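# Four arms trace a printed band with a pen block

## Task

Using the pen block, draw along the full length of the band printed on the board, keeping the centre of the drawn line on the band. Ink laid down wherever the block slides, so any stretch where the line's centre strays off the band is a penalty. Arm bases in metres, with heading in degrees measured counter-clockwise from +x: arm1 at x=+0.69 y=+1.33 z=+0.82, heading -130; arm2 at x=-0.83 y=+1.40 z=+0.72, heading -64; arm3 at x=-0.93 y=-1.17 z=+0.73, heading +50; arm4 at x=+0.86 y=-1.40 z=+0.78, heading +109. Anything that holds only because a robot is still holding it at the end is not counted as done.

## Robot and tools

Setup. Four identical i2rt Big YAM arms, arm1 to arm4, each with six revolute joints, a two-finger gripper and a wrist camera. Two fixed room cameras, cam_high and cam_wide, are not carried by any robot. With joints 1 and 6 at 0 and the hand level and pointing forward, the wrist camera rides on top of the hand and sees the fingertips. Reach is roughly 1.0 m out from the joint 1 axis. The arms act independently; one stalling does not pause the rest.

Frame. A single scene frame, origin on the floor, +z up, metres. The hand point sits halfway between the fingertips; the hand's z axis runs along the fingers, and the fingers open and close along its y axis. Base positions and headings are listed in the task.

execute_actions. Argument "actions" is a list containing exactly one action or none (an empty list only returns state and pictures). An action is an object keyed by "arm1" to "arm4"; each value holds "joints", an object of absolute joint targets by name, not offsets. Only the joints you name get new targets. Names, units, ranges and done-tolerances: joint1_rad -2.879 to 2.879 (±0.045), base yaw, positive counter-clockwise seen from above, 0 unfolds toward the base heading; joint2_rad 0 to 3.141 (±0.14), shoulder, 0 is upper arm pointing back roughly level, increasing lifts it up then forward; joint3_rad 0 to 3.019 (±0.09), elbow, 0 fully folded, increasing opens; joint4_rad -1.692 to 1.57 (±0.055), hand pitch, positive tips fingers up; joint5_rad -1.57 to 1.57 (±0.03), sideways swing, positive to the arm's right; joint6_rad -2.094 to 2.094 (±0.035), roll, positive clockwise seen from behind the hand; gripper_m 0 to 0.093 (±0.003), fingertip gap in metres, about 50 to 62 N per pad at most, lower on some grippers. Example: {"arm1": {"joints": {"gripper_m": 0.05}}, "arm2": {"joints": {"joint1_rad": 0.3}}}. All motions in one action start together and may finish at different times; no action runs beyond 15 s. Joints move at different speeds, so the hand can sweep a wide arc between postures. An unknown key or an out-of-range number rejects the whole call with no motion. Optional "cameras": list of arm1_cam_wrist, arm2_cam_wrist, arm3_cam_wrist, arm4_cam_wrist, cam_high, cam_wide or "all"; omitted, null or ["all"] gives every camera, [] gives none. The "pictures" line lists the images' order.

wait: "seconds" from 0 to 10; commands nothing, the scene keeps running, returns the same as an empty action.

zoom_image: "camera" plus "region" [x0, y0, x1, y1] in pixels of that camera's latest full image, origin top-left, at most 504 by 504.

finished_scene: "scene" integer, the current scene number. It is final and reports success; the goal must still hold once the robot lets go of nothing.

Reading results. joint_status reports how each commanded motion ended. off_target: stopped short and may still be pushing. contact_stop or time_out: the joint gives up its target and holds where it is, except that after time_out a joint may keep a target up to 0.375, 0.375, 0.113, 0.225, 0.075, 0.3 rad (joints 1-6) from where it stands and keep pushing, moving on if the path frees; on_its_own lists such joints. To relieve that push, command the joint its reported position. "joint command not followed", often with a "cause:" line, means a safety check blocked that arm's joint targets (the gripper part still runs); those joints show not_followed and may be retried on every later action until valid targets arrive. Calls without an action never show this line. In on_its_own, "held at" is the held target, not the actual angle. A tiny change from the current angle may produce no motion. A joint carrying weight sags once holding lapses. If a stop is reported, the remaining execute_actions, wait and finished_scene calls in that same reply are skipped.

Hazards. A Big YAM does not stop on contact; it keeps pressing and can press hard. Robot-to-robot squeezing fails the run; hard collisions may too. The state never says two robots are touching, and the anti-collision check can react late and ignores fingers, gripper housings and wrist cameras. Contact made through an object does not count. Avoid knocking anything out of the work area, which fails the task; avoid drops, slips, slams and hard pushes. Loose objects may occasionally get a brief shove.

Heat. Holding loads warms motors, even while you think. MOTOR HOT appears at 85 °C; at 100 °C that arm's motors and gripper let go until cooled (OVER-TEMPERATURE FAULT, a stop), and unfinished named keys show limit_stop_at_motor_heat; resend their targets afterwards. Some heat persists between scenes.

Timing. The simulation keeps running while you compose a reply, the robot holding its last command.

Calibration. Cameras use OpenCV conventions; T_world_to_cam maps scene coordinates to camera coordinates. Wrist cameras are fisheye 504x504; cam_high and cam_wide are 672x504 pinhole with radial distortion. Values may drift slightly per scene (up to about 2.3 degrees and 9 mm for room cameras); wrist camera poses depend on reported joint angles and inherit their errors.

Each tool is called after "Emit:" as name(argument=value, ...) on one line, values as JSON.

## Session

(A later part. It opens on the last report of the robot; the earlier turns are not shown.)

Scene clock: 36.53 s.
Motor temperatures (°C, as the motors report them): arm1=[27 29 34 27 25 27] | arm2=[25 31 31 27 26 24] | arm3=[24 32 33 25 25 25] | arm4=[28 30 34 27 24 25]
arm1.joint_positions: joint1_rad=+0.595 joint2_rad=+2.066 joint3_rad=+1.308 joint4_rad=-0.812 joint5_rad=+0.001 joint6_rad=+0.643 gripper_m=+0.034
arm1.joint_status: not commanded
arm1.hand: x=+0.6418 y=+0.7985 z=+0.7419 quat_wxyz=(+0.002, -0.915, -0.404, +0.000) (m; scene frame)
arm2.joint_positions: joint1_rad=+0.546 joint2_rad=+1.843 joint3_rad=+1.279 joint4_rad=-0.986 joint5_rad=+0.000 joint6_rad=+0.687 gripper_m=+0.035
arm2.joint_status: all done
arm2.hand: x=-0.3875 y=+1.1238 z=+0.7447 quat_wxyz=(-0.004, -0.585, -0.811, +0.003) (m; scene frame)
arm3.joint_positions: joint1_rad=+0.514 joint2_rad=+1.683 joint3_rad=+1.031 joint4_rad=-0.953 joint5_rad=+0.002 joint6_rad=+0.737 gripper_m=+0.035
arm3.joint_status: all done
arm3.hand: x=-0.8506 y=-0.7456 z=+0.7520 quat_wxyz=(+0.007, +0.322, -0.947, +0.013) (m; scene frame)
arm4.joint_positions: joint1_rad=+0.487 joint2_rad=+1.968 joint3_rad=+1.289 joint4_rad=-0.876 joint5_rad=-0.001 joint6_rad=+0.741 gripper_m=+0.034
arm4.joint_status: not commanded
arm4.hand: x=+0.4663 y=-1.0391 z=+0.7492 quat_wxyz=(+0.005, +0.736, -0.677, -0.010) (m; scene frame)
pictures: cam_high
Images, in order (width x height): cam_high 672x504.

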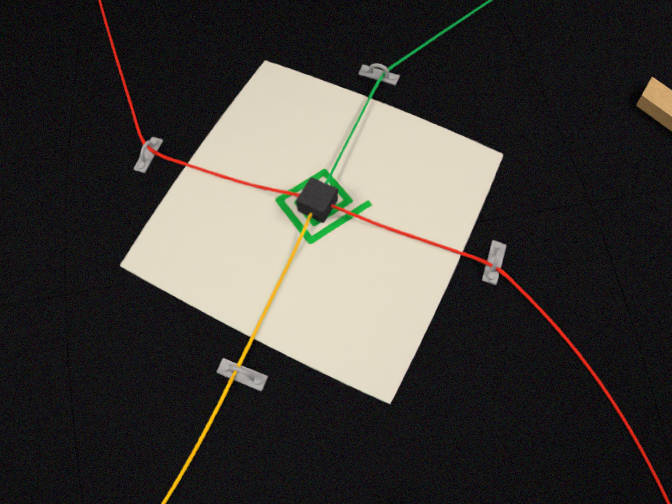

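Emit:
execute_actions(actions=[{"arm2":{"joints":{"joint1_rad":0.572}}}], cameras=["cam_high"])

Emit:
zoom_image(camera="cam_high", region=[260, 140, 390, 270])

Scene clock: 37.80 s.
Motor temperatures (°C, as the motors report them): arm1=[27 29 34 27 25 27] | arm2=[25 31 31 27 26 24] | arm3=[24 32 33 25 25 25] | arm4=[28 30 34 27 24 25]
arm1.joint_positions: joint1_rad=+0.595 joint2_rad=+2.066 joint3_rad=+1.308 joint4_rad=-0.812 joint5_rad=+0.001 joint6_rad=+0.643 gripper_m=+0.034
arm1.joint_status: not commanded
arm1.hand: x=+0.6418 y=+0.7985 z=+0.7419 quat_wxyz=(+0.002, -0.915, -0.404, +0.000) (m; scene frame)
arm2.joint_positions: joint1_rad=+0.567 joint2_rad=+1.843 joint3_rad=+1.279 joint4_rad=-0.986 joint5_rad=+0.000 joint6_rad=+0.687 gripper_m=+0.035
arm2.joint_status: all done
arm2.hand: x=-0.3819 y=+1.1328 z=+0.7446 quat_wxyz=(-0.004, -0.577, -0.817, +0.003) (m; scene frame)
arm3.joint_positions: joint1_rad=+0.514 joint2_rad=+1.683 joint3_rad=+1.031 joint4_rad=-0.953 joint5_rad=+0.002 joint6_rad=+0.737 gripper_m=+0.035
arm3.joint_status: not commanded
arm3.hand: x=-0.8506 y=-0.7456 z=+0.7520 quat_wxyz=(+0.007, +0.322, -0.947, +0.013) (m; scene frame)
arm4.joint_positions: joint1_rad=+0.487 joint2_rad=+1.968 joint3_rad=+1.289 joint4_rad=-0.876 joint5_rad=-0.001 joint6_rad=+0.741 gripper_m=+0.034
arm4.joint_status: not commanded
arm4.hand: x=+0.4663 y=-1.0391 z=+0.7492 quat_wxyz=(+0.005, +0.736, -0.677, -0.010) (m; scene frame)
pictures: cam_high
Images, in order (width x height): cam_high 672x504.

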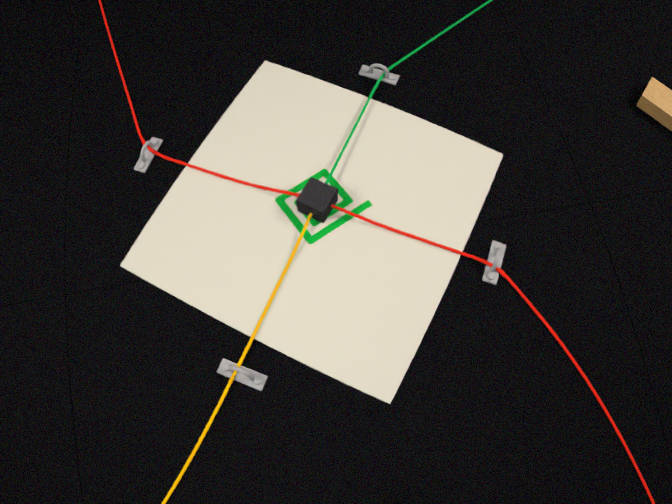

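Region (260, 140, 390, 270) of cam_high's 672x504 image, scaled by 3.877, with more detail than that image has.

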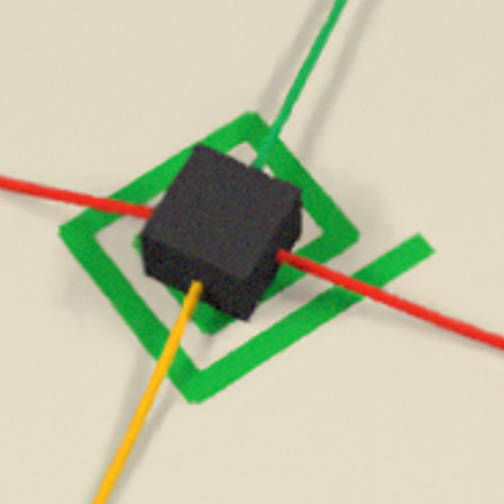

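Emit:
execute_actions(actions=[{"arm2":{"joints":{"joint1_rad":0.592}}}], cameras=["cam_high"])

Emit:
zoom_image(camera="cam_high", region=[260, 140, 390, 270])

Scene clock: 39.43 s.
Motor temperatures (°C, as the motors report them): arm1=[27 29 34 27 25 27] | arm2=[25 31 31 27 26 24] | arm3=[24 32 33 25 25 25] | arm4=[28 30 34 27 24 25]
arm1.joint_positions: joint1_rad=+0.595 joint2_rad=+2.066 joint3_rad=+1.308 joint4_rad=-0.812 joint5_rad=+0.001 joint6_rad=+0.643 gripper_m=+0.034
arm1.joint_status: not commanded
arm1.hand: x=+0.6418 y=+0.7985 z=+0.7419 quat_wxyz=(+0.002, -0.915, -0.404, +0.000) (m; scene frame)
arm2.joint_positions: joint1_rad=+0.586 joint2_rad=+1.843 joint3_rad=+1.279 joint4_rad=-0.986 joint5_rad=+0.000 joint6_rad=+0.687 gripper_m=+0.035
arm2.joint_status: all done
arm2.hand: x=-0.3769 y=+1.1413 z=+0.7446 quat_wxyz=(-0.004, -0.569, -0.822, +0.003) (m; scene frame)
arm3.joint_positions: joint1_rad=+0.514 joint2_rad=+1.683 joint3_rad=+1.031 joint4_rad=-0.953 joint5_rad=+0.002 joint6_rad=+0.737 gripper_m=+0.035
arm3.joint_status: not commanded
arm3.hand: x=-0.8506 y=-0.7456 z=+0.7520 quat_wxyz=(+0.007, +0.322, -0.947, +0.013) (m; scene frame)
arm4.joint_positions: joint1_rad=+0.487 joint2_rad=+1.968 joint3_rad=+1.289 joint4_rad=-0.876 joint5_rad=-0.001 joint6_rad=+0.741 gripper_m=+0.034
arm4.joint_status: not commanded
arm4.hand: x=+0.4663 y=-1.0391 z=+0.7492 quat_wxyz=(+0.005, +0.736, -0.677, -0.010) (m; scene frame)
pictures: cam_high
Images, in order (width x height): cam_high 672x504.

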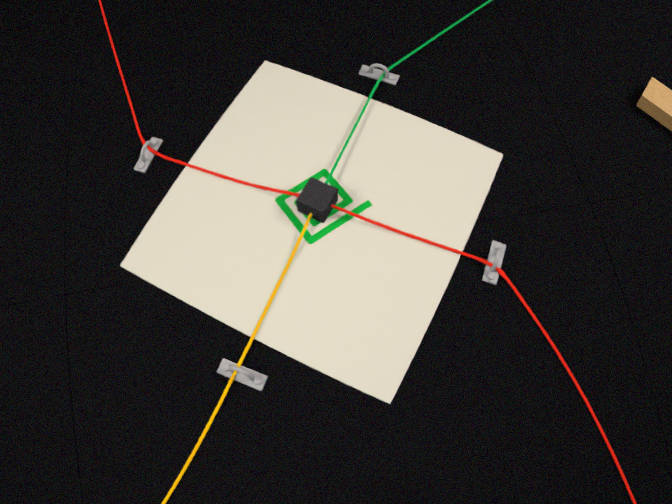

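Region (260, 140, 390, 270) of cam_high's 672x504 image, scaled by 3.877, with more detail than that image has.

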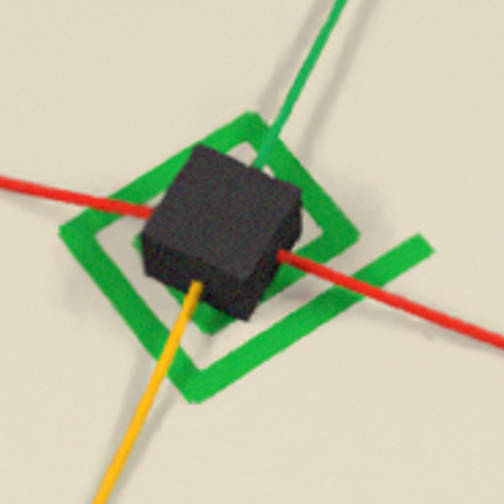

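Emit:
execute_actions(actions=[{"arm2":{"joints":{"joint1_rad":0.61}}}], cameras=["cam_high"])

Emit:
zoom_image(camera="cam_high", region=[260, 140, 390, 270])

Scene clock: 40.90 s.
Motor temperatures (°C, as the motors report them): arm1=[27 29 35 27 25 27] | arm2=[25 31 31 27 26 24] | arm3=[24 32 33 25 25 25] | arm4=[28 31 34 27 24 25]
arm1.joint_positions: joint1_rad=+0.595 joint2_rad=+2.066 joint3_rad=+1.308 joint4_rad=-0.812 joint5_rad=+0.001 joint6_rad=+0.643 gripper_m=+0.034
arm1.joint_status: not commanded
arm1.hand: x=+0.6418 y=+0.7985 z=+0.7419 quat_wxyz=(+0.002, -0.915, -0.404, +0.000) (m; scene frame)
arm2.joint_positions: joint1_rad=+0.604 joint2_rad=+1.843 joint3_rad=+1.279 joint4_rad=-0.986 joint5_rad=+0.000 joint6_rad=+0.687 gripper_m=+0.035
arm2.joint_status: all done
arm2.hand: x=-0.3723 y=+1.1494 z=+0.7445 quat_wxyz=(-0.004, -0.561, -0.828, +0.002) (m; scene frame)
arm3.joint_positions: joint1_rad=+0.514 joint2_rad=+1.683 joint3_rad=+1.031 joint4_rad=-0.953 joint5_rad=+0.002 joint6_rad=+0.737 gripper_m=+0.035
arm3.joint_status: not commanded
arm3.hand: x=-0.8506 y=-0.7456 z=+0.7520 quat_wxyz=(+0.007, +0.322, -0.947, +0.013) (m; scene frame)
arm4.joint_positions: joint1_rad=+0.487 joint2_rad=+1.968 joint3_rad=+1.289 joint4_rad=-0.876 joint5_rad=-0.001 joint6_rad=+0.741 gripper_m=+0.034
arm4.joint_status: not commanded
arm4.hand: x=+0.4663 y=-1.0391 z=+0.7492 quat_wxyz=(+0.005, +0.736, -0.677, -0.010) (m; scene frame)
pictures: cam_high
Images, in order (width x height): cam_high 672x504.

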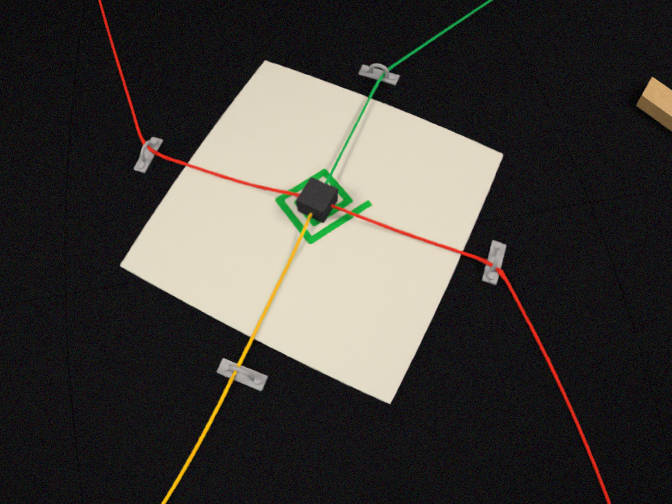

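Region (260, 140, 390, 270) of cam_high's 672x504 image, scaled by 3.877, with more detail than that image has.

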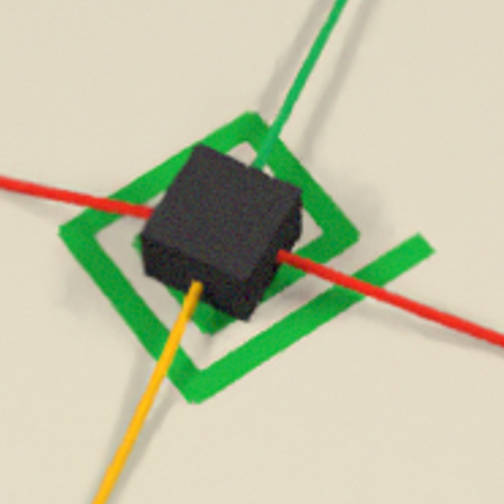

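Emit:
execute_actions(actions=[{"arm2":{"joints":{"joint1_rad":0.626}},"arm3":{"joints":{"joint1_rad":0.542}}}], cameras=["cam_high"])

Emit:
zoom_image(camera="cam_high", region=[260, 140, 390, 270])

Scene clock: 42.47 s.
Motor temperatures (°C, as the motors report them): arm1=[27 29 35 27 25 27] | arm2=[25 31 31 27 26 24] | arm3=[24 32 34 25 25 25] | arm4=[28 31 34 27 24 25]
arm1.joint_positions: joint1_rad=+0.595 joint2_rad=+2.066 joint3_rad=+1.308 joint4_rad=-0.812 joint5_rad=+0.001 joint6_rad=+0.643 gripper_m=+0.034
arm1.joint_status: not commanded
arm1.hand: x=+0.6418 y=+0.7985 z=+0.7419 quat_wxyz=(+0.002, -0.915, -0.404, +0.000) (m; scene frame)
arm2.joint_positions: joint1_rad=+0.616 joint2_rad=+1.843 joint3_rad=+1.279 joint4_rad=-0.986 joint5_rad=+0.000 joint6_rad=+0.688 gripper_m=+0.035
arm2.joint_status: all done
arm2.hand: x=-0.3694 y=+1.1547 z=+0.7445 quat_wxyz=(-0.004, -0.557, -0.831, +0.002) (m; scene frame)
arm3.joint_positions: joint1_rad=+0.525 joint2_rad=+1.683 joint3_rad=+1.031 joint4_rad=-0.953 joint5_rad=+0.002 joint6_rad=+0.737 gripper_m=+0.035
arm3.joint_status: all done
arm3.hand: x=-0.8550 y=-0.7448 z=+0.7520 quat_wxyz=(+0.007, +0.327, -0.945, +0.013) (m; scene frame)
arm4.joint_positions: joint1_rad=+0.487 joint2_rad=+1.968 joint3_rad=+1.289 joint4_rad=-0.876 joint5_rad=-0.001 joint6_rad=+0.741 gripper_m=+0.034
arm4.joint_status: not commanded
arm4.hand: x=+0.4663 y=-1.0391 z=+0.7492 quat_wxyz=(+0.005, +0.736, -0.677, -0.010) (m; scene frame)
pictures: cam_high
Images, in order (width x height): cam_high 672x504.

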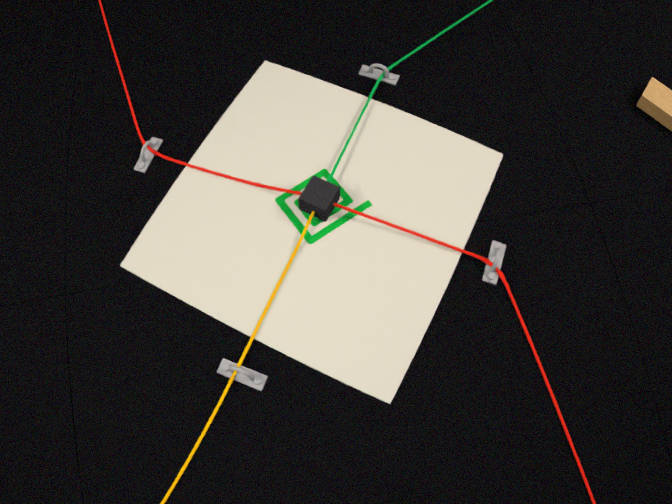

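Region (260, 140, 390, 270) of cam_high's 672x504 image, scaled by 3.877, with more detail than that image has.

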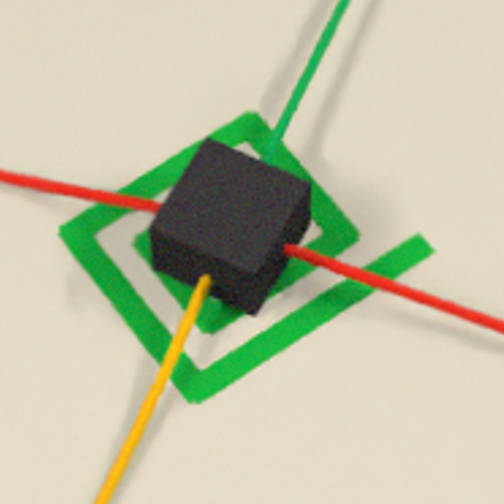

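Emit:
execute_actions(actions=[], cameras=["cam_high"])

Emit:
zoom_image(camera="cam_high", region=[260, 140, 390, 270])

Scene clock: 45.73 s.
Motor temperatures (°C, as the motors report them): arm1=[27 29 35 27 25 27] | arm2=[25 31 32 27 26 24] | arm3=[24 32 34 25 25 25] | arm4=[28 31 35 27 24 25]
arm1.joint_positions: joint1_rad=+0.595 joint2_rad=+2.066 joint3_rad=+1.308 joint4_rad=-0.812 joint5_rad=+0.001 joint6_rad=+0.643 gripper_m=+0.034
arm1.joint_status: not commanded
arm1.hand: x=+0.6418 y=+0.7985 z=+0.7419 quat_wxyz=(+0.002, -0.915, -0.404, +0.000) (m; scene frame)
arm2.joint_positions: joint1_rad=+0.616 joint2_rad=+1.843 joint3_rad=+1.279 joint4_rad=-0.986 joint5_rad=+0.000 joint6_rad=+0.688 gripper_m=+0.035
arm2.joint_status: all done
arm2.hand: x=-0.3694 y=+1.1547 z=+0.7445 quat_wxyz=(-0.004, -0.557, -0.831, +0.002) (m; scene frame)
arm3.joint_positions: joint1_rad=+0.525 joint2_rad=+1.683 joint3_rad=+1.031 joint4_rad=-0.953 joint5_rad=+0.002 joint6_rad=+0.737 gripper_m=+0.035
arm3.joint_status: all done
arm3.hand: x=-0.8550 y=-0.7448 z=+0.7520 quat_wxyz=(+0.007, +0.327, -0.945, +0.013) (m; scene frame)
arm4.joint_positions: joint1_rad=+0.487 joint2_rad=+1.968 joint3_rad=+1.289 joint4_rad=-0.876 joint5_rad=-0.001 joint6_rad=+0.741 gripper_m=+0.034
arm4.joint_status: not commanded
arm4.hand: x=+0.4663 y=-1.0391 z=+0.7492 quat_wxyz=(+0.005, +0.736, -0.677, -0.010) (m; scene frame)
pictures: cam_high
Images, in order (width x height): cam_high 672x504.

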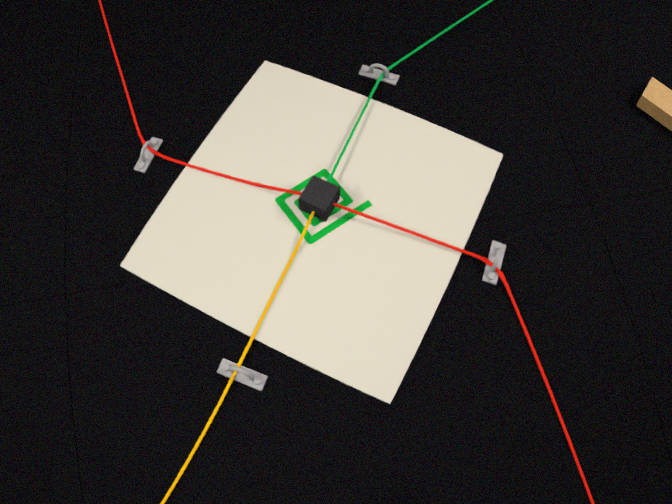

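Region (260, 140, 390, 270) of cam_high's 672x504 image, scaled by 3.877, with more detail than that image has.

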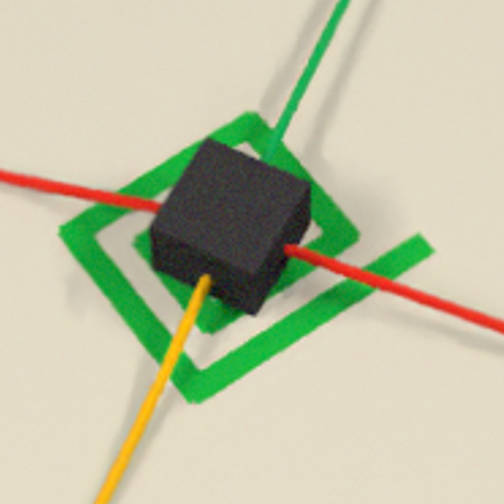

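Emit:
execute_actions(actions=[{"arm2":{"joints":{"joint1_rad":0.646}},"arm3":{"joints":{"joint1_rad":0.575}},"arm4":{"joints":{"joint1_rad":0.44}}}], cameras=["cam_high"])

Emit:
zoom_image(camera="cam_high", region=[260, 140, 390, 270])

Scene clock: 48.60 s.
Motor temperatures (°C, as the motors report them): arm1=[27 29 35 27 25 27] | arm2=[25 31 32 27 26 24] | arm3=[24 32 34 25 25 25] | arm4=[28 31 35 27 24 25]
arm1.joint_positions: joint1_rad=+0.595 joint2_rad=+2.066 joint3_rad=+1.308 joint4_rad=-0.812 joint5_rad=+0.001 joint6_rad=+0.643 gripper_m=+0.034
arm1.joint_status: not commanded
arm1.hand: x=+0.6418 y=+0.7985 z=+0.7419 quat_wxyz=(+0.002, -0.915, -0.404, +0.000) (m; scene frame)
arm2.joint_positions: joint1_rad=+0.637 joint2_rad=+1.843 joint3_rad=+1.279 joint4_rad=-0.986 joint5_rad=+0.001 joint6_rad=+0.688 gripper_m=+0.035
arm2.joint_status: all done
arm2.hand: x=-0.3644 y=+1.1641 z=+0.7444 quat_wxyz=(-0.004, -0.548, -0.836, +0.003) (m; scene frame)
arm3.joint_positions: joint1_rad=+0.564 joint2_rad=+1.683 joint3_rad=+1.031 joint4_rad=-0.953 joint5_rad=+0.002 joint6_rad=+0.737 gripper_m=+0.035
arm3.joint_status: all done
arm3.hand: x=-0.8716 y=-0.7423 z=+0.7520 quat_wxyz=(+0.007, +0.345, -0.939, +0.014) (m; scene frame)
arm4.joint_positions: joint1_rad=+0.442 joint2_rad=+1.968 joint3_rad=+1.289 joint4_rad=-0.876 joint5_rad=-0.001 joint6_rad=+0.741 gripper_m=+0.034
arm4.joint_status: all done
arm4.hand: x=+0.4831 y=-1.0217 z=+0.7490 quat_wxyz=(+0.004, +0.721, -0.693, -0.010) (m; scene frame)
pictures: cam_high
Images, in order (width x height): cam_high 672x504.

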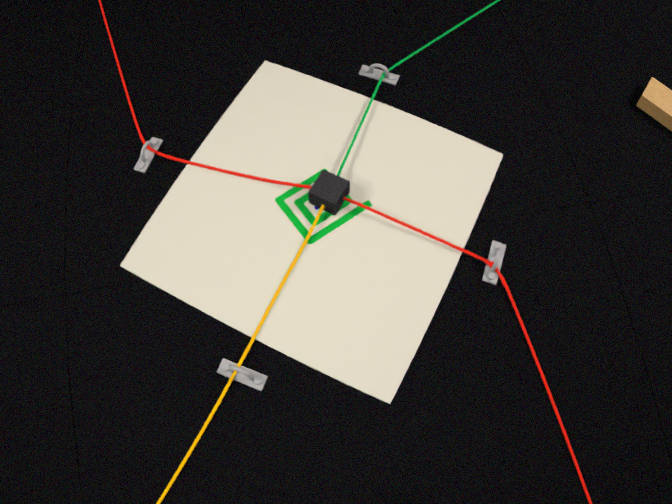

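Region (260, 140, 390, 270) of cam_high's 672x504 image, scaled by 3.877, with more detail than that image has.

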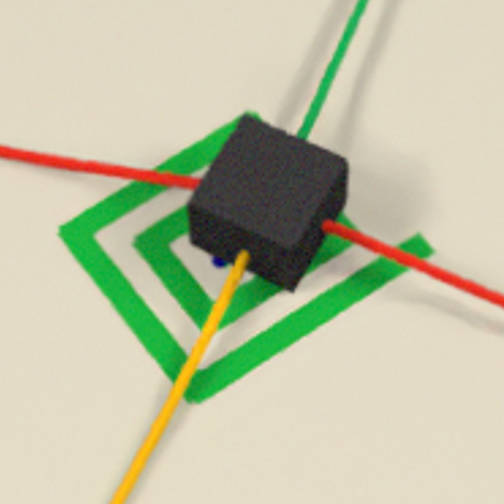

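Emit:
zoom_image(camera="cam_high", region=[290, 180, 350, 230])

Emit:
execute_actions(actions=[], cameras=["cam_wide"])

Region (290, 180, 350, 230) of cam_high's 672x504 image, scaled by 8.400, with more detail than that image has.

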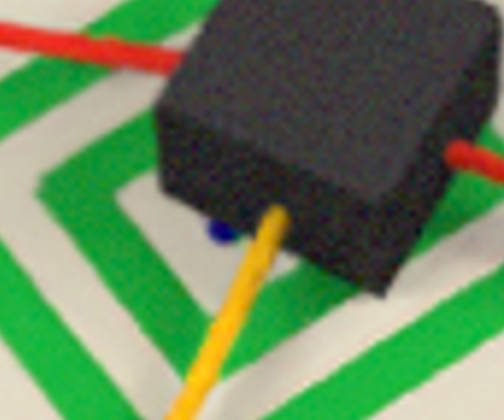

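Scene clock: 49.80 s.
Motor temperatures (°C, as the motors report them): arm1=[27 29 36 27 25 27] | arm2=[25 31 32 27 26 24] | arm3=[24 32 34 25 25 25] | arm4=[28 31 35 27 24 25]
arm1.joint_positions: joint1_rad=+0.595 joint2_rad=+2.066 joint3_rad=+1.308 joint4_rad=-0.812 joint5_rad=+0.001 joint6_rad=+0.643 gripper_m=+0.034
arm1.joint_status: not commanded
arm1.hand: x=+0.6418 y=+0.7985 z=+0.7419 quat_wxyz=(+0.002, -0.915, -0.404, +0.000) (m; scene frame)
arm2.joint_positions: joint1_rad=+0.637 joint2_rad=+1.843 joint3_rad=+1.279 joint4_rad=-0.986 joint5_rad=+0.001 joint6_rad=+0.688 gripper_m=+0.035
arm2.joint_status: all done
arm2.hand: x=-0.3644 y=+1.1641 z=+0.7444 quat_wxyz=(-0.004, -0.548, -0.836, +0.003) (m; scene frame)
arm3.joint_positions: joint1_rad=+0.564 joint2_rad=+1.683 joint3_rad=+1.031 joint4_rad=-0.953 joint5_rad=+0.002 joint6_rad=+0.737 gripper_m=+0.035
arm3.joint_status: all done
arm3.hand: x=-0.8716 y=-0.7423 z=+0.7520 quat_wxyz=(+0.007, +0.345, -0.939, +0.014) (m; scene frame)
arm4.joint_positions: joint1_rad=+0.442 joint2_rad=+1.968 joint3_rad=+1.289 joint4_rad=-0.876 joint5_rad=-0.001 joint6_rad=+0.741 gripper_m=+0.034
arm4.joint_status: all done
arm4.hand: x=+0.4831 y=-1.0217 z=+0.7490 quat_wxyz=(+0.004, +0.721, -0.693, -0.010) (m; scene frame)
pictures: cam_wide
Images, in order (width x height): cam_wide 672x504.

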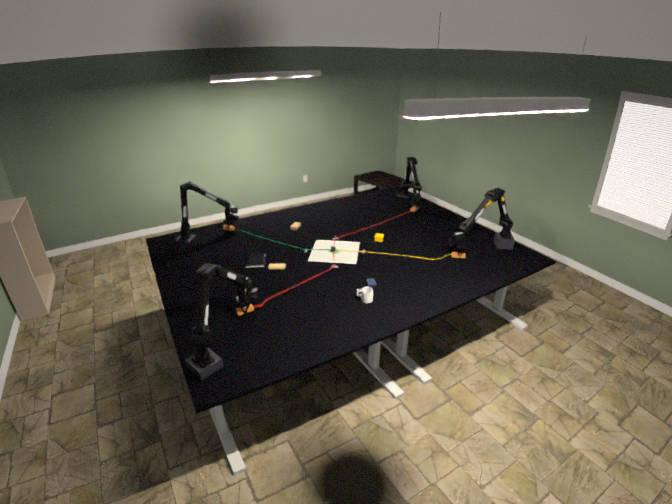

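Emit:
execute_actions(actions=[{"arm2":{"joints":{"joint1_rad":0.56}},"arm1":{"joints":{"joint1_rad":0.55}},"arm4":{"joints":{"joint1_rad":0.497}}}], cameras=[])

Emit:
execute_actions(actions=[{"arm3":{"joints":{"joint1_rad":0.594}},"arm4":{"joints":{"joint1_rad":0.53}}}], cameras=["cam_high"])

Emit:
zoom_image(camera="cam_high", region=[260, 140, 390, 270])

Scene clock: 53.03 s.
Motor temperatures (°C, as the motors report them): arm1=[27 30 36 27 25 27] | arm2=[25 31 32 27 26 24] | arm3=[24 33 34 25 25 25] | arm4=[28 31 35 27 24 25]
arm1.joint_positions: joint1_rad=+0.548 joint2_rad=+2.066 joint3_rad=+1.308 joint4_rad=-0.812 joint5_rad=+0.001 joint6_rad=+0.643 gripper_m=+0.034
arm1.joint_status: all done
arm1.hand: x=+0.6164 y=+0.8016 z=+0.7420 quat_wxyz=(+0.002, -0.924, -0.382, +0.000) (m; scene frame)
arm2.joint_positions: joint1_rad=+0.552 joint2_rad=+1.843 joint3_rad=+1.279 joint4_rad=-0.986 joint5_rad=+0.000 joint6_rad=+0.688 gripper_m=+0.035
arm2.joint_status: all done
arm2.hand: x=-0.3859 y=+1.1262 z=+0.7447 quat_wxyz=(-0.004, -0.583, -0.812, +0.003) (m; scene frame)
arm3.joint_positions: joint1_rad=+0.564 joint2_rad=+1.683 joint3_rad=+1.031 joint4_rad=-0.953 joint5_rad=+0.002 joint6_rad=+0.737 gripper_m=+0.035
arm3.joint_status: not commanded
arm3.hand: x=-0.8716 y=-0.7423 z=+0.7520 quat_wxyz=(+0.007, +0.345, -0.939, +0.014) (m; scene frame)
arm4.joint_positions: joint1_rad=+0.497 joint2_rad=+1.968 joint3_rad=+1.289 joint4_rad=-0.876 joint5_rad=-0.001 joint6_rad=+0.741 gripper_m=+0.034
arm4.joint_status: all done
arm4.hand: x=+0.4628 y=-1.0429 z=+0.7492 quat_wxyz=(+0.004, +0.740, -0.673, -0.010) (m; scene frame)
pictures: none
No camera images: the call's "cameras" was empty. Leave "cameras" out to get every camera's image.

Scene clock: 53.73 s.
Motor temperatures (°C, as the motors report them): arm1=[27 30 36 27 25 27] | arm2=[25 31 32 27 26 24] | arm3=[24 33 34 25 25 25] | arm4=[28 31 35 27 24 25]
arm1.joint_positions: joint1_rad=+0.548 joint2_rad=+2.066 joint3_rad=+1.308 joint4_rad=-0.812 joint5_rad=+0.001 joint6_rad=+0.643 gripper_m=+0.034
arm1.joint_status: not commanded
arm1.hand: x=+0.6164 y=+0.8016 z=+0.7420 quat_wxyz=(+0.002, -0.924, -0.382, +0.000) (m; scene frame)
arm2.joint_positions: joint1_rad=+0.552 joint2_rad=+1.843 joint3_rad=+1.279 joint4_rad=-0.986 joint5_rad=+0.000 joint6_rad=+0.688 gripper_m=+0.035
arm2.joint_status: not commanded
arm2.hand: x=-0.3859 y=+1.1262 z=+0.7447 quat_wxyz=(-0.004, -0.583, -0.812, +0.003) (m; scene frame)
arm3.joint_positions: joint1_rad=+0.578 joint2_rad=+1.683 joint3_rad=+1.031 joint4_rad=-0.953 joint5_rad=+0.002 joint6_rad=+0.737 gripper_m=+0.035
arm3.joint_status: all done
arm3.hand: x=-0.8775 y=-0.7415 z=+0.7520 quat_wxyz=(+0.006, +0.351, -0.936, +0.014) (m; scene frame)
arm4.joint_positions: joint1_rad=+0.517 joint2_rad=+1.968 joint3_rad=+1.289 joint4_rad=-0.876 joint5_rad=+0.000 joint6_rad=+0.741 gripper_m=+0.034
arm4.joint_status: all done
arm4.hand: x=+0.4559 y=-1.0508 z=+0.7493 quat_wxyz=(+0.004, +0.746, -0.666, -0.011) (m; scene frame)
pictures: cam_high
Images, in order (width x height): cam_high 672x504.

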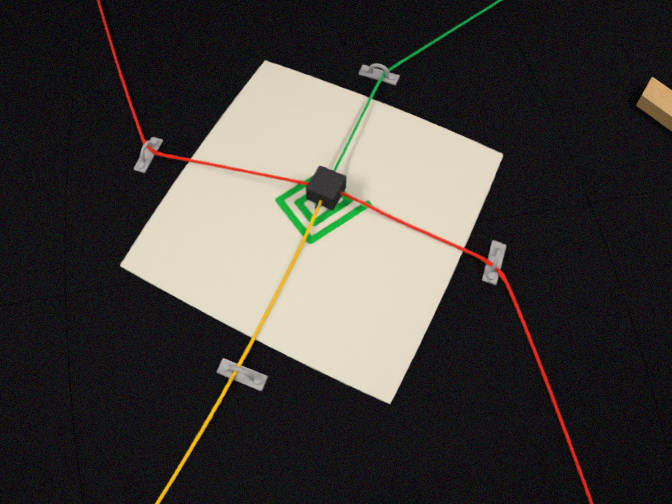

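Region (260, 140, 390, 270) of cam_high's 672x504 image, scaled by 3.877, with more detail than that image has.

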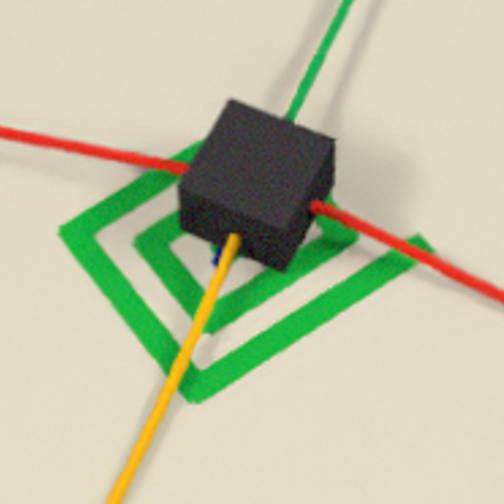

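Emit:
execute_actions(actions=[{"arm3":{"joints":{"joint1_rad":0.607}},"arm4":{"joints":{"joint1_rad":0.553}}}], cameras=["cam_high"])

Emit:
zoom_image(camera="cam_high", region=[260, 140, 390, 270])

Scene clock: 56.13 s.
Motor temperatures (°C, as the motors report them): arm1=[27 30 36 27 25 27] | arm2=[25 31 32 27 26 24] | arm3=[24 33 34 25 25 25] | arm4=[28 31 35 27 24 25]
arm1.joint_positions: joint1_rad=+0.548 joint2_rad=+2.066 joint3_rad=+1.308 joint4_rad=-0.812 joint5_rad=+0.001 joint6_rad=+0.643 gripper_m=+0.034
arm1.joint_status: not commanded
arm1.hand: x=+0.6164 y=+0.8016 z=+0.7420 quat_wxyz=(+0.002, -0.924, -0.382, +0.000) (m; scene frame)
arm2.joint_positions: joint1_rad=+0.552 joint2_rad=+1.843 joint3_rad=+1.279 joint4_rad=-0.986 joint5_rad=+0.000 joint6_rad=+0.688 gripper_m=+0.035
arm2.joint_status: not commanded
arm2.hand: x=-0.3859 y=+1.1262 z=+0.7447 quat_wxyz=(-0.004, -0.583, -0.812, +0.003) (m; scene frame)
arm3.joint_positions: joint1_rad=+0.591 joint2_rad=+1.683 joint3_rad=+1.031 joint4_rad=-0.953 joint5_rad=+0.002 joint6_rad=+0.738 gripper_m=+0.035
arm3.joint_status: all done
arm3.hand: x=-0.8830 y=-0.7409 z=+0.7520 quat_wxyz=(+0.006, +0.357, -0.934, +0.014) (m; scene frame)
arm4.joint_positions: joint1_rad=+0.541 joint2_rad=+1.968 joint3_rad=+1.289 joint4_rad=-0.876 joint5_rad=+0.001 joint6_rad=+0.741 gripper_m=+0.034
arm4.joint_status: all done
arm4.hand: x=+0.4475 y=-1.0606 z=+0.7494 quat_wxyz=(+0.004, +0.754, -0.656, -0.011) (m; scene frame)
pictures: cam_high
Images, in order (width x height): cam_high 672x504.

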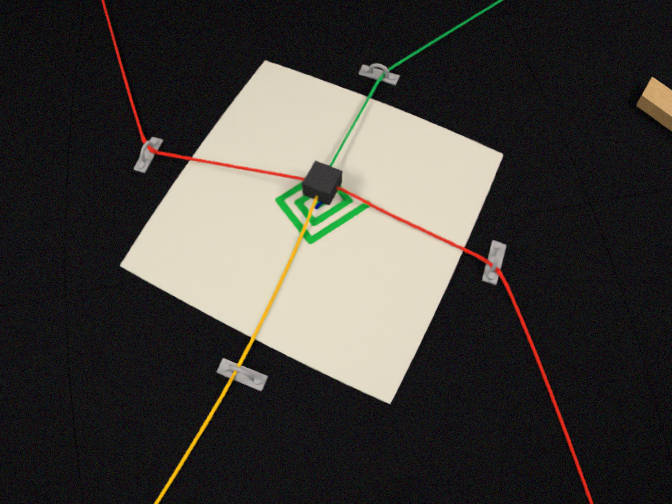

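Region (260, 140, 390, 270) of cam_high's 672x504 image, scaled by 3.877, with more detail than that image has.

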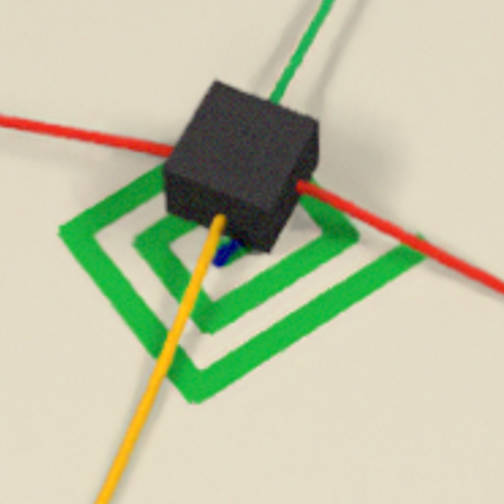

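Emit:
execute_actions(actions=[{"arm3":{"joints":{"joint1_rad":0.45}},"arm2":{"joints":{"joint1_rad":0.48}},"arm1":{"joints":{"joint1_rad":0.618}}}], cameras=["cam_high"])

Emit:
zoom_image(camera="cam_high", region=[260, 140, 390, 270])

Scene clock: 59.50 s.
Motor temperatures (°C, as the motors report them): arm1=[27 30 36 27 25 27] | arm2=[25 31 32 27 26 24] | arm3=[24 33 35 25 25 25] | arm4=[28 31 36 27 24 25]
arm1.joint_positions: joint1_rad=+0.625 joint2_rad=+2.066 joint3_rad=+1.308 joint4_rad=-0.812 joint5_rad=+0.001 joint6_rad=+0.643 gripper_m=+0.034
arm1.joint_status: all done
arm1.hand: x=+0.6582 y=+0.7971 z=+0.7419 quat_wxyz=(+0.001, -0.909, -0.418, +0.000) (m; scene frame)
arm2.joint_positions: joint1_rad=+0.472 joint2_rad=+1.843 joint3_rad=+1.279 joint4_rad=-0.986 joint5_rad=+0.000 joint6_rad=+0.688 gripper_m=+0.035
arm2.joint_status: all done
arm2.hand: x=-0.4090 y=+1.0923 z=+0.7450 quat_wxyz=(-0.004, -0.615, -0.789, +0.004) (m; scene frame)
arm3.joint_positions: joint1_rad=+0.439 joint2_rad=+1.683 joint3_rad=+1.031 joint4_rad=-0.953 joint5_rad=+0.001 joint6_rad=+0.738 gripper_m=+0.035
arm3.joint_status: all done
arm3.hand: x=-0.8195 y=-0.7525 z=+0.7519 quat_wxyz=(+0.008, +0.285, -0.958, +0.013) (m; scene frame)
arm4.joint_positions: joint1_rad=+0.541 joint2_rad=+1.968 joint3_rad=+1.289 joint4_rad=-0.876 joint5_rad=+0.001 joint6_rad=+0.741 gripper_m=+0.034
arm4.joint_status: not commanded
arm4.hand: x=+0.4475 y=-1.0606 z=+0.7494 quat_wxyz=(+0.004, +0.754, -0.656, -0.011) (m; scene frame)
pictures: cam_high
Images, in order (width x height): cam_high 672x504.

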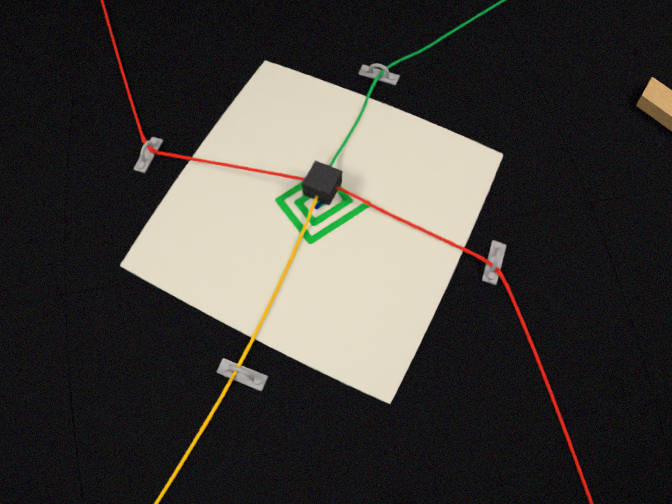

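Region (260, 140, 390, 270) of cam_high's 672x504 image, scaled by 3.877, with more detail than that image has.

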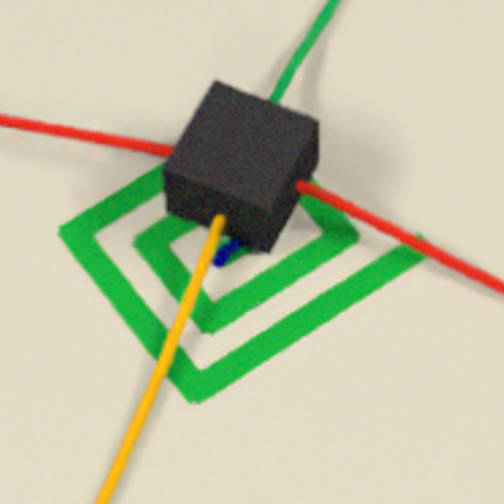

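No move. Small step: arm1 +0.02, arm4 +0.012.

Emit:
execute_actions(actions=[{"arm4":{"joints":{"joint1_rad":0.565}},"arm1":{"joints":{"joint1_rad":0.655}}}], cameras=["cam_high"])

Emit:
zoom_image(camera="cam_high", region=[260, 140, 390, 270])

Scene clock: 61.10 s.
Motor temperatures (°C, as the motors report them): arm1=[27 30 36 27 25 27] | arm2=[25 31 32 27 26 24] | arm3=[24 33 35 25 25 25] | arm4=[28 31 36 27 24 25]
arm1.joint_positions: joint1_rad=+0.650 joint2_rad=+2.066 joint3_rad=+1.308 joint4_rad=-0.812 joint5_rad=+0.001 joint6_rad=+0.643 gripper_m=+0.034
arm1.joint_status: all done
arm1.hand: x=+0.6717 y=+0.7964 z=+0.7419 quat_wxyz=(+0.001, -0.903, -0.429, +0.000) (m; scene frame)
arm2.joint_positions: joint1_rad=+0.472 joint2_rad=+1.843 joint3_rad=+1.279 joint4_rad=-0.986 joint5_rad=+0.000 joint6_rad=+0.688 gripper_m=+0.035
arm2.joint_status: not commanded
arm2.hand: x=-0.4090 y=+1.0923 z=+0.7450 quat_wxyz=(-0.004, -0.615, -0.789, +0.004) (m; scene frame)
arm3.joint_positions: joint1_rad=+0.439 joint2_rad=+1.683 joint3_rad=+1.031 joint4_rad=-0.953 joint5_rad=+0.001 joint6_rad=+0.738 gripper_m=+0.035
arm3.joint_status: not commanded
arm3.hand: x=-0.8195 y=-0.7525 z=+0.7519 quat_wxyz=(+0.008, +0.285, -0.958, +0.013) (m; scene frame)
arm4.joint_positions: joint1_rad=+0.550 joint2_rad=+1.968 joint3_rad=+1.289 joint4_rad=-0.876 joint5_rad=+0.001 joint6_rad=+0.741 gripper_m=+0.034
arm4.joint_status: all done
arm4.hand: x=+0.4446 y=-1.0642 z=+0.7495 quat_wxyz=(+0.004, +0.757, -0.653, -0.011) (m; scene frame)
pictures: cam_high
Images, in order (width x height): cam_high 672x504.

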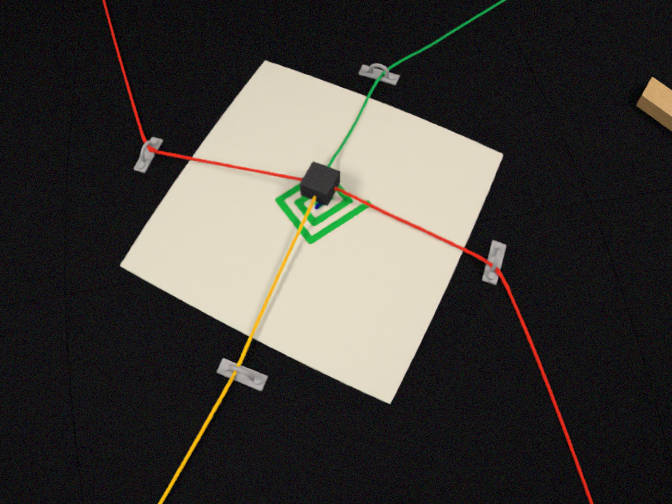

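Region (260, 140, 390, 270) of cam_high's 672x504 image, scaled by 3.877, with more detail than that image has.

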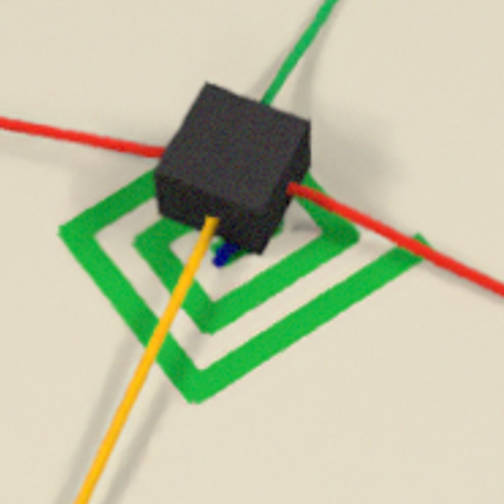

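Emit:
execute_actions(actions=[{"arm4":{"joints":{"joint1_rad":0.593}},"arm1":{"joints":{"joint1_rad":0.692}}}], cameras=["cam_high"])

Emit:
zoom_image(camera="cam_high", region=[260, 140, 390, 270])

Scene clock: 63.37 s.
Motor temperatures (°C, as the motors report them): arm1=[27 30 37 27 25 27] | arm2=[25 32 32 27 26 24] | arm3=[24 33 35 25 25 25] | arm4=[28 31 36 27 24 25]
arm1.joint_positions: joint1_rad=+0.689 joint2_rad=+2.066 joint3_rad=+1.308 joint4_rad=-0.812 joint5_rad=+0.001 joint6_rad=+0.643 gripper_m=+0.034
arm1.joint_status: all done
arm1.hand: x=+0.6923 y=+0.7959 z=+0.7419 quat_wxyz=(+0.001, -0.895, -0.446, +0.000) (m; scene frame)
arm2.joint_positions: joint1_rad=+0.472 joint2_rad=+1.843 joint3_rad=+1.279 joint4_rad=-0.986 joint5_rad=+0.000 joint6_rad=+0.688 gripper_m=+0.035
arm2.joint_status: not commanded
arm2.hand: x=-0.4090 y=+1.0923 z=+0.7450 quat_wxyz=(-0.004, -0.615, -0.789, +0.004) (m; scene frame)
arm3.joint_positions: joint1_rad=+0.439 joint2_rad=+1.683 joint3_rad=+1.031 joint4_rad=-0.953 joint5_rad=+0.001 joint6_rad=+0.738 gripper_m=+0.035
arm3.joint_status: not commanded
arm3.hand: x=-0.8195 y=-0.7525 z=+0.7519 quat_wxyz=(+0.008, +0.285, -0.958, +0.013) (m; scene frame)
arm4.joint_positions: joint1_rad=+0.584 joint2_rad=+1.968 joint3_rad=+1.289 joint4_rad=-0.876 joint5_rad=+0.001 joint6_rad=+0.741 gripper_m=+0.034
arm4.joint_status: all done
arm4.hand: x=+0.4335 y=-1.0782 z=+0.7496 quat_wxyz=(+0.004, +0.768, -0.640, -0.011) (m; scene frame)
pictures: cam_high
Images, in order (width x height): cam_high 672x504.

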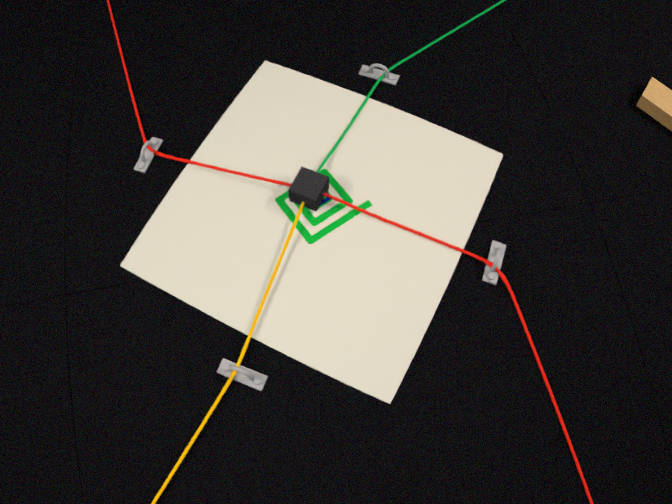

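Region (260, 140, 390, 270) of cam_high's 672x504 image, scaled by 3.877, with more detail than that image has.

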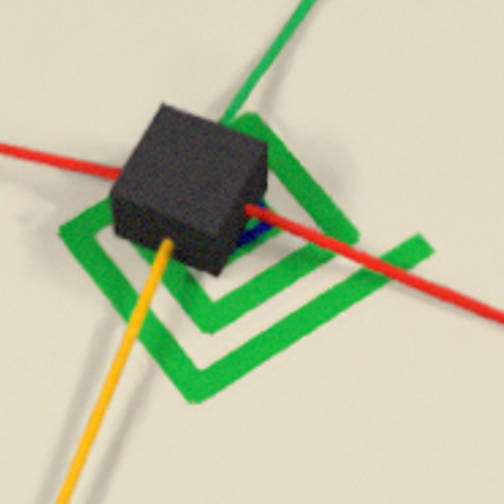

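Emit:
execute_actions(actions=[{"arm4":{"joints":{"joint1_rad":0.621}},"arm1":{"joints":{"joint1_rad":0.735}}}], cameras=["cam_high"])

Emit:
zoom_image(camera="cam_high", region=[260, 140, 390, 270])

Scene clock: 65.13 s.
Motor temperatures (°C, as the motors report them): arm1=[27 30 37 27 25 27] | arm2=[25 32 32 27 26 24] | arm3=[24 33 35 25 25 25] | arm4=[28 31 36 27 24 25]
arm1.joint_positions: joint1_rad=+0.731 joint2_rad=+2.066 joint3_rad=+1.308 joint4_rad=-0.812 joint5_rad=+0.002 joint6_rad=+0.643 gripper_m=+0.034
arm1.joint_status: all done
arm1.hand: x=+0.7152 y=+0.7963 z=+0.7419 quat_wxyz=(+0.001, -0.885, -0.465, +0.000) (m; scene frame)
arm2.joint_positions: joint1_rad=+0.472 joint2_rad=+1.843 joint3_rad=+1.279 joint4_rad=-0.986 joint5_rad=+0.000 joint6_rad=+0.688 gripper_m=+0.035
arm2.joint_status: not commanded
arm2.hand: x=-0.4090 y=+1.0923 z=+0.7450 quat_wxyz=(-0.004, -0.615, -0.789, +0.004) (m; scene frame)
arm3.joint_positions: joint1_rad=+0.439 joint2_rad=+1.683 joint3_rad=+1.031 joint4_rad=-0.953 joint5_rad=+0.001 joint6_rad=+0.738 gripper_m=+0.035
arm3.joint_status: not commanded
arm3.hand: x=-0.8195 y=-0.7525 z=+0.7519 quat_wxyz=(+0.008, +0.285, -0.958, +0.013) (m; scene frame)
arm4.joint_positions: joint1_rad=+0.611 joint2_rad=+1.968 joint3_rad=+1.289 joint4_rad=-0.876 joint5_rad=+0.001 joint6_rad=+0.741 gripper_m=+0.034
arm4.joint_status: all done
arm4.hand: x=+0.4250 y=-1.0898 z=+0.7497 quat_wxyz=(+0.004, +0.777, -0.630, -0.011) (m; scene frame)
pictures: cam_high
Images, in order (width x height): cam_high 672x504.

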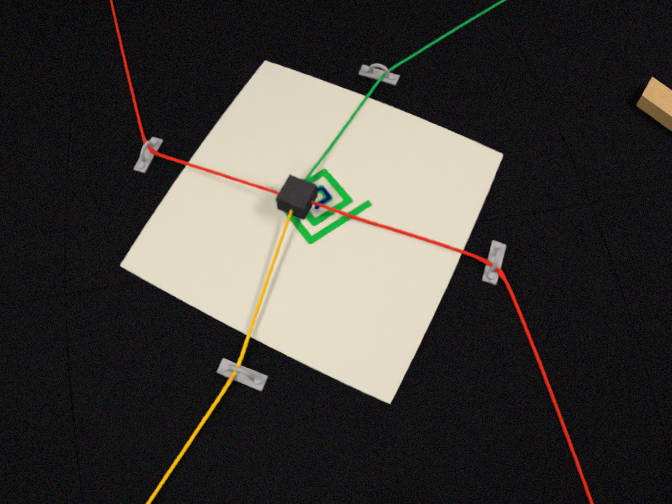

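Region (260, 140, 390, 270) of cam_high's 672x504 image, scaled by 3.877, with more detail than that image has.

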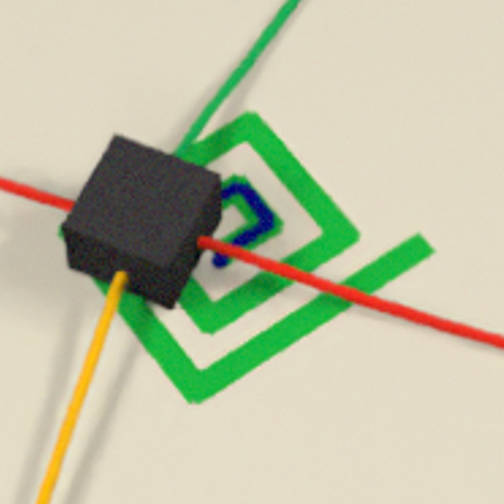

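Emit:
execute_actions(actions=[{"arm4":{"joints":{"joint1_rad":0.46}},"arm3":{"joints":{"joint1_rad":0.37}},"arm2":{"joints":{"joint1_rad":0.535}}}], cameras=[])

Emit:
execute_actions(actions=[{"arm2":{"joints":{"joint1_rad":0.575}},"arm1":{"joints":{"joint1_rad":0.75}}}], cameras=["cam_high"])

Emit:
zoom_image(camera="cam_high", region=[260, 140, 390, 270])

Scene clock: 68.27 s.
Motor temperatures (°C, as the motors report them): arm1=[27 30 37 27 25 27] | arm2=[25 32 33 27 26 24] | arm3=[24 33 35 25 25 25] | arm4=[28 31 36 27 24 25]
arm1.joint_positions: joint1_rad=+0.731 joint2_rad=+2.066 joint3_rad=+1.308 joint4_rad=-0.812 joint5_rad=+0.002 joint6_rad=+0.643 gripper_m=+0.034
arm1.joint_status: not commanded
arm1.hand: x=+0.7152 y=+0.7963 z=+0.7419 quat_wxyz=(+0.001, -0.885, -0.465, +0.000) (m; scene frame)
arm2.joint_positions: joint1_rad=+0.540 joint2_rad=+1.843 joint3_rad=+1.279 joint4_rad=-0.986 joint5_rad=+0.000 joint6_rad=+0.688 gripper_m=+0.035
arm2.joint_status: all done
arm2.hand: x=-0.3891 y=+1.1212 z=+0.7447 quat_wxyz=(-0.004, -0.588, -0.809, +0.003) (m; scene frame)
arm3.joint_positions: joint1_rad=+0.371 joint2_rad=+1.683 joint3_rad=+1.031 joint4_rad=-0.953 joint5_rad=+0.001 joint6_rad=+0.738 gripper_m=+0.035
arm3.joint_status: all done
arm3.hand: x=-0.7914 y=-0.7609 z=+0.7518 quat_wxyz=(+0.009, +0.252, -0.968, +0.012) (m; scene frame)
arm4.joint_positions: joint1_rad=+0.452 joint2_rad=+1.968 joint3_rad=+1.289 joint4_rad=-0.876 joint5_rad=+0.001 joint6_rad=+0.742 gripper_m=+0.034
arm4.joint_status: all done
arm4.hand: x=+0.4796 y=-1.0253 z=+0.7490 quat_wxyz=(+0.004, +0.724, -0.690, -0.010) (m; scene frame)
pictures: none
No camera images: the call's "cameras" was empty. Leave "cameras" out to get every camera's image.

Scene clock: 69.00 s.
Motor temperatures (°C, as the motors report them): arm1=[27 30 37 27 25 27] | arm2=[25 32 33 27 26 24] | arm3=[24 33 35 25 25 25] | arm4=[28 31 36 27 24 25]
arm1.joint_positions: joint1_rad=+0.740 joint2_rad=+2.066 joint3_rad=+1.308 joint4_rad=-0.812 joint5_rad=+0.002 joint6_rad=+0.644 gripper_m=+0.034
arm1.joint_status: all done
arm1.hand: x=+0.7198 y=+0.7965 z=+0.7419 quat_wxyz=(+0.001, -0.883, -0.469, +0.000) (m; scene frame)
arm2.joint_positions: joint1_rad=+0.564 joint2_rad=+1.843 joint3_rad=+1.279 joint4_rad=-0.986 joint5_rad=+0.002 joint6_rad=+0.688 gripper_m=+0.035
arm2.joint_status: all done
arm2.hand: x=-0.3827 y=+1.1315 z=+0.7447 quat_wxyz=(-0.004, -0.578, -0.816, +0.004) (m; scene frame)
arm3.joint_positions: joint1_rad=+0.371 joint2_rad=+1.683 joint3_rad=+1.031 joint4_rad=-0.953 joint5_rad=+0.001 joint6_rad=+0.738 gripper_m=+0.035
arm3.joint_status: not commanded
arm3.hand: x=-0.7914 y=-0.7609 z=+0.7518 quat_wxyz=(+0.009, +0.252, -0.968, +0.012) (m; scene frame)
arm4.joint_positions: joint1_rad=+0.452 joint2_rad=+1.968 joint3_rad=+1.289 joint4_rad=-0.876 joint5_rad=+0.001 joint6_rad=+0.742 gripper_m=+0.034
arm4.joint_status: not commanded
arm4.hand: x=+0.4796 y=-1.0253 z=+0.7490 quat_wxyz=(+0.004, +0.724, -0.690, -0.010) (m; scene frame)
pictures: cam_high
Images, in order (width x height): cam_high 672x504.

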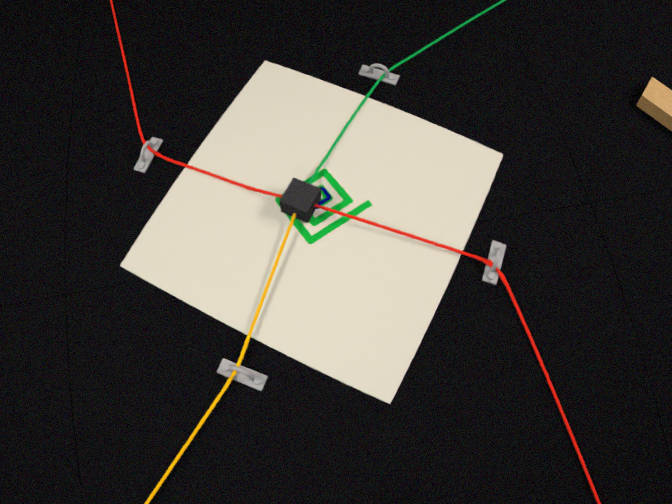

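Region (260, 140, 390, 270) of cam_high's 672x504 image, scaled by 3.877, with more detail than that image has.

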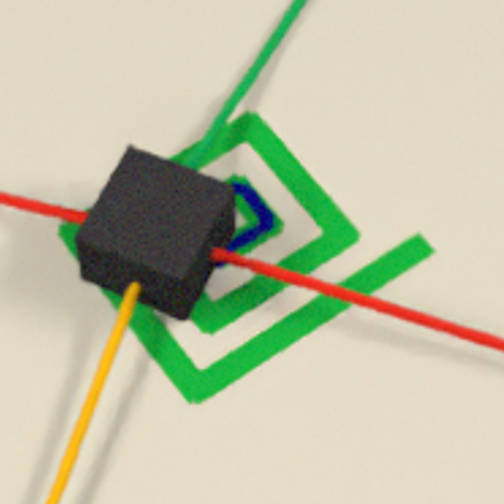

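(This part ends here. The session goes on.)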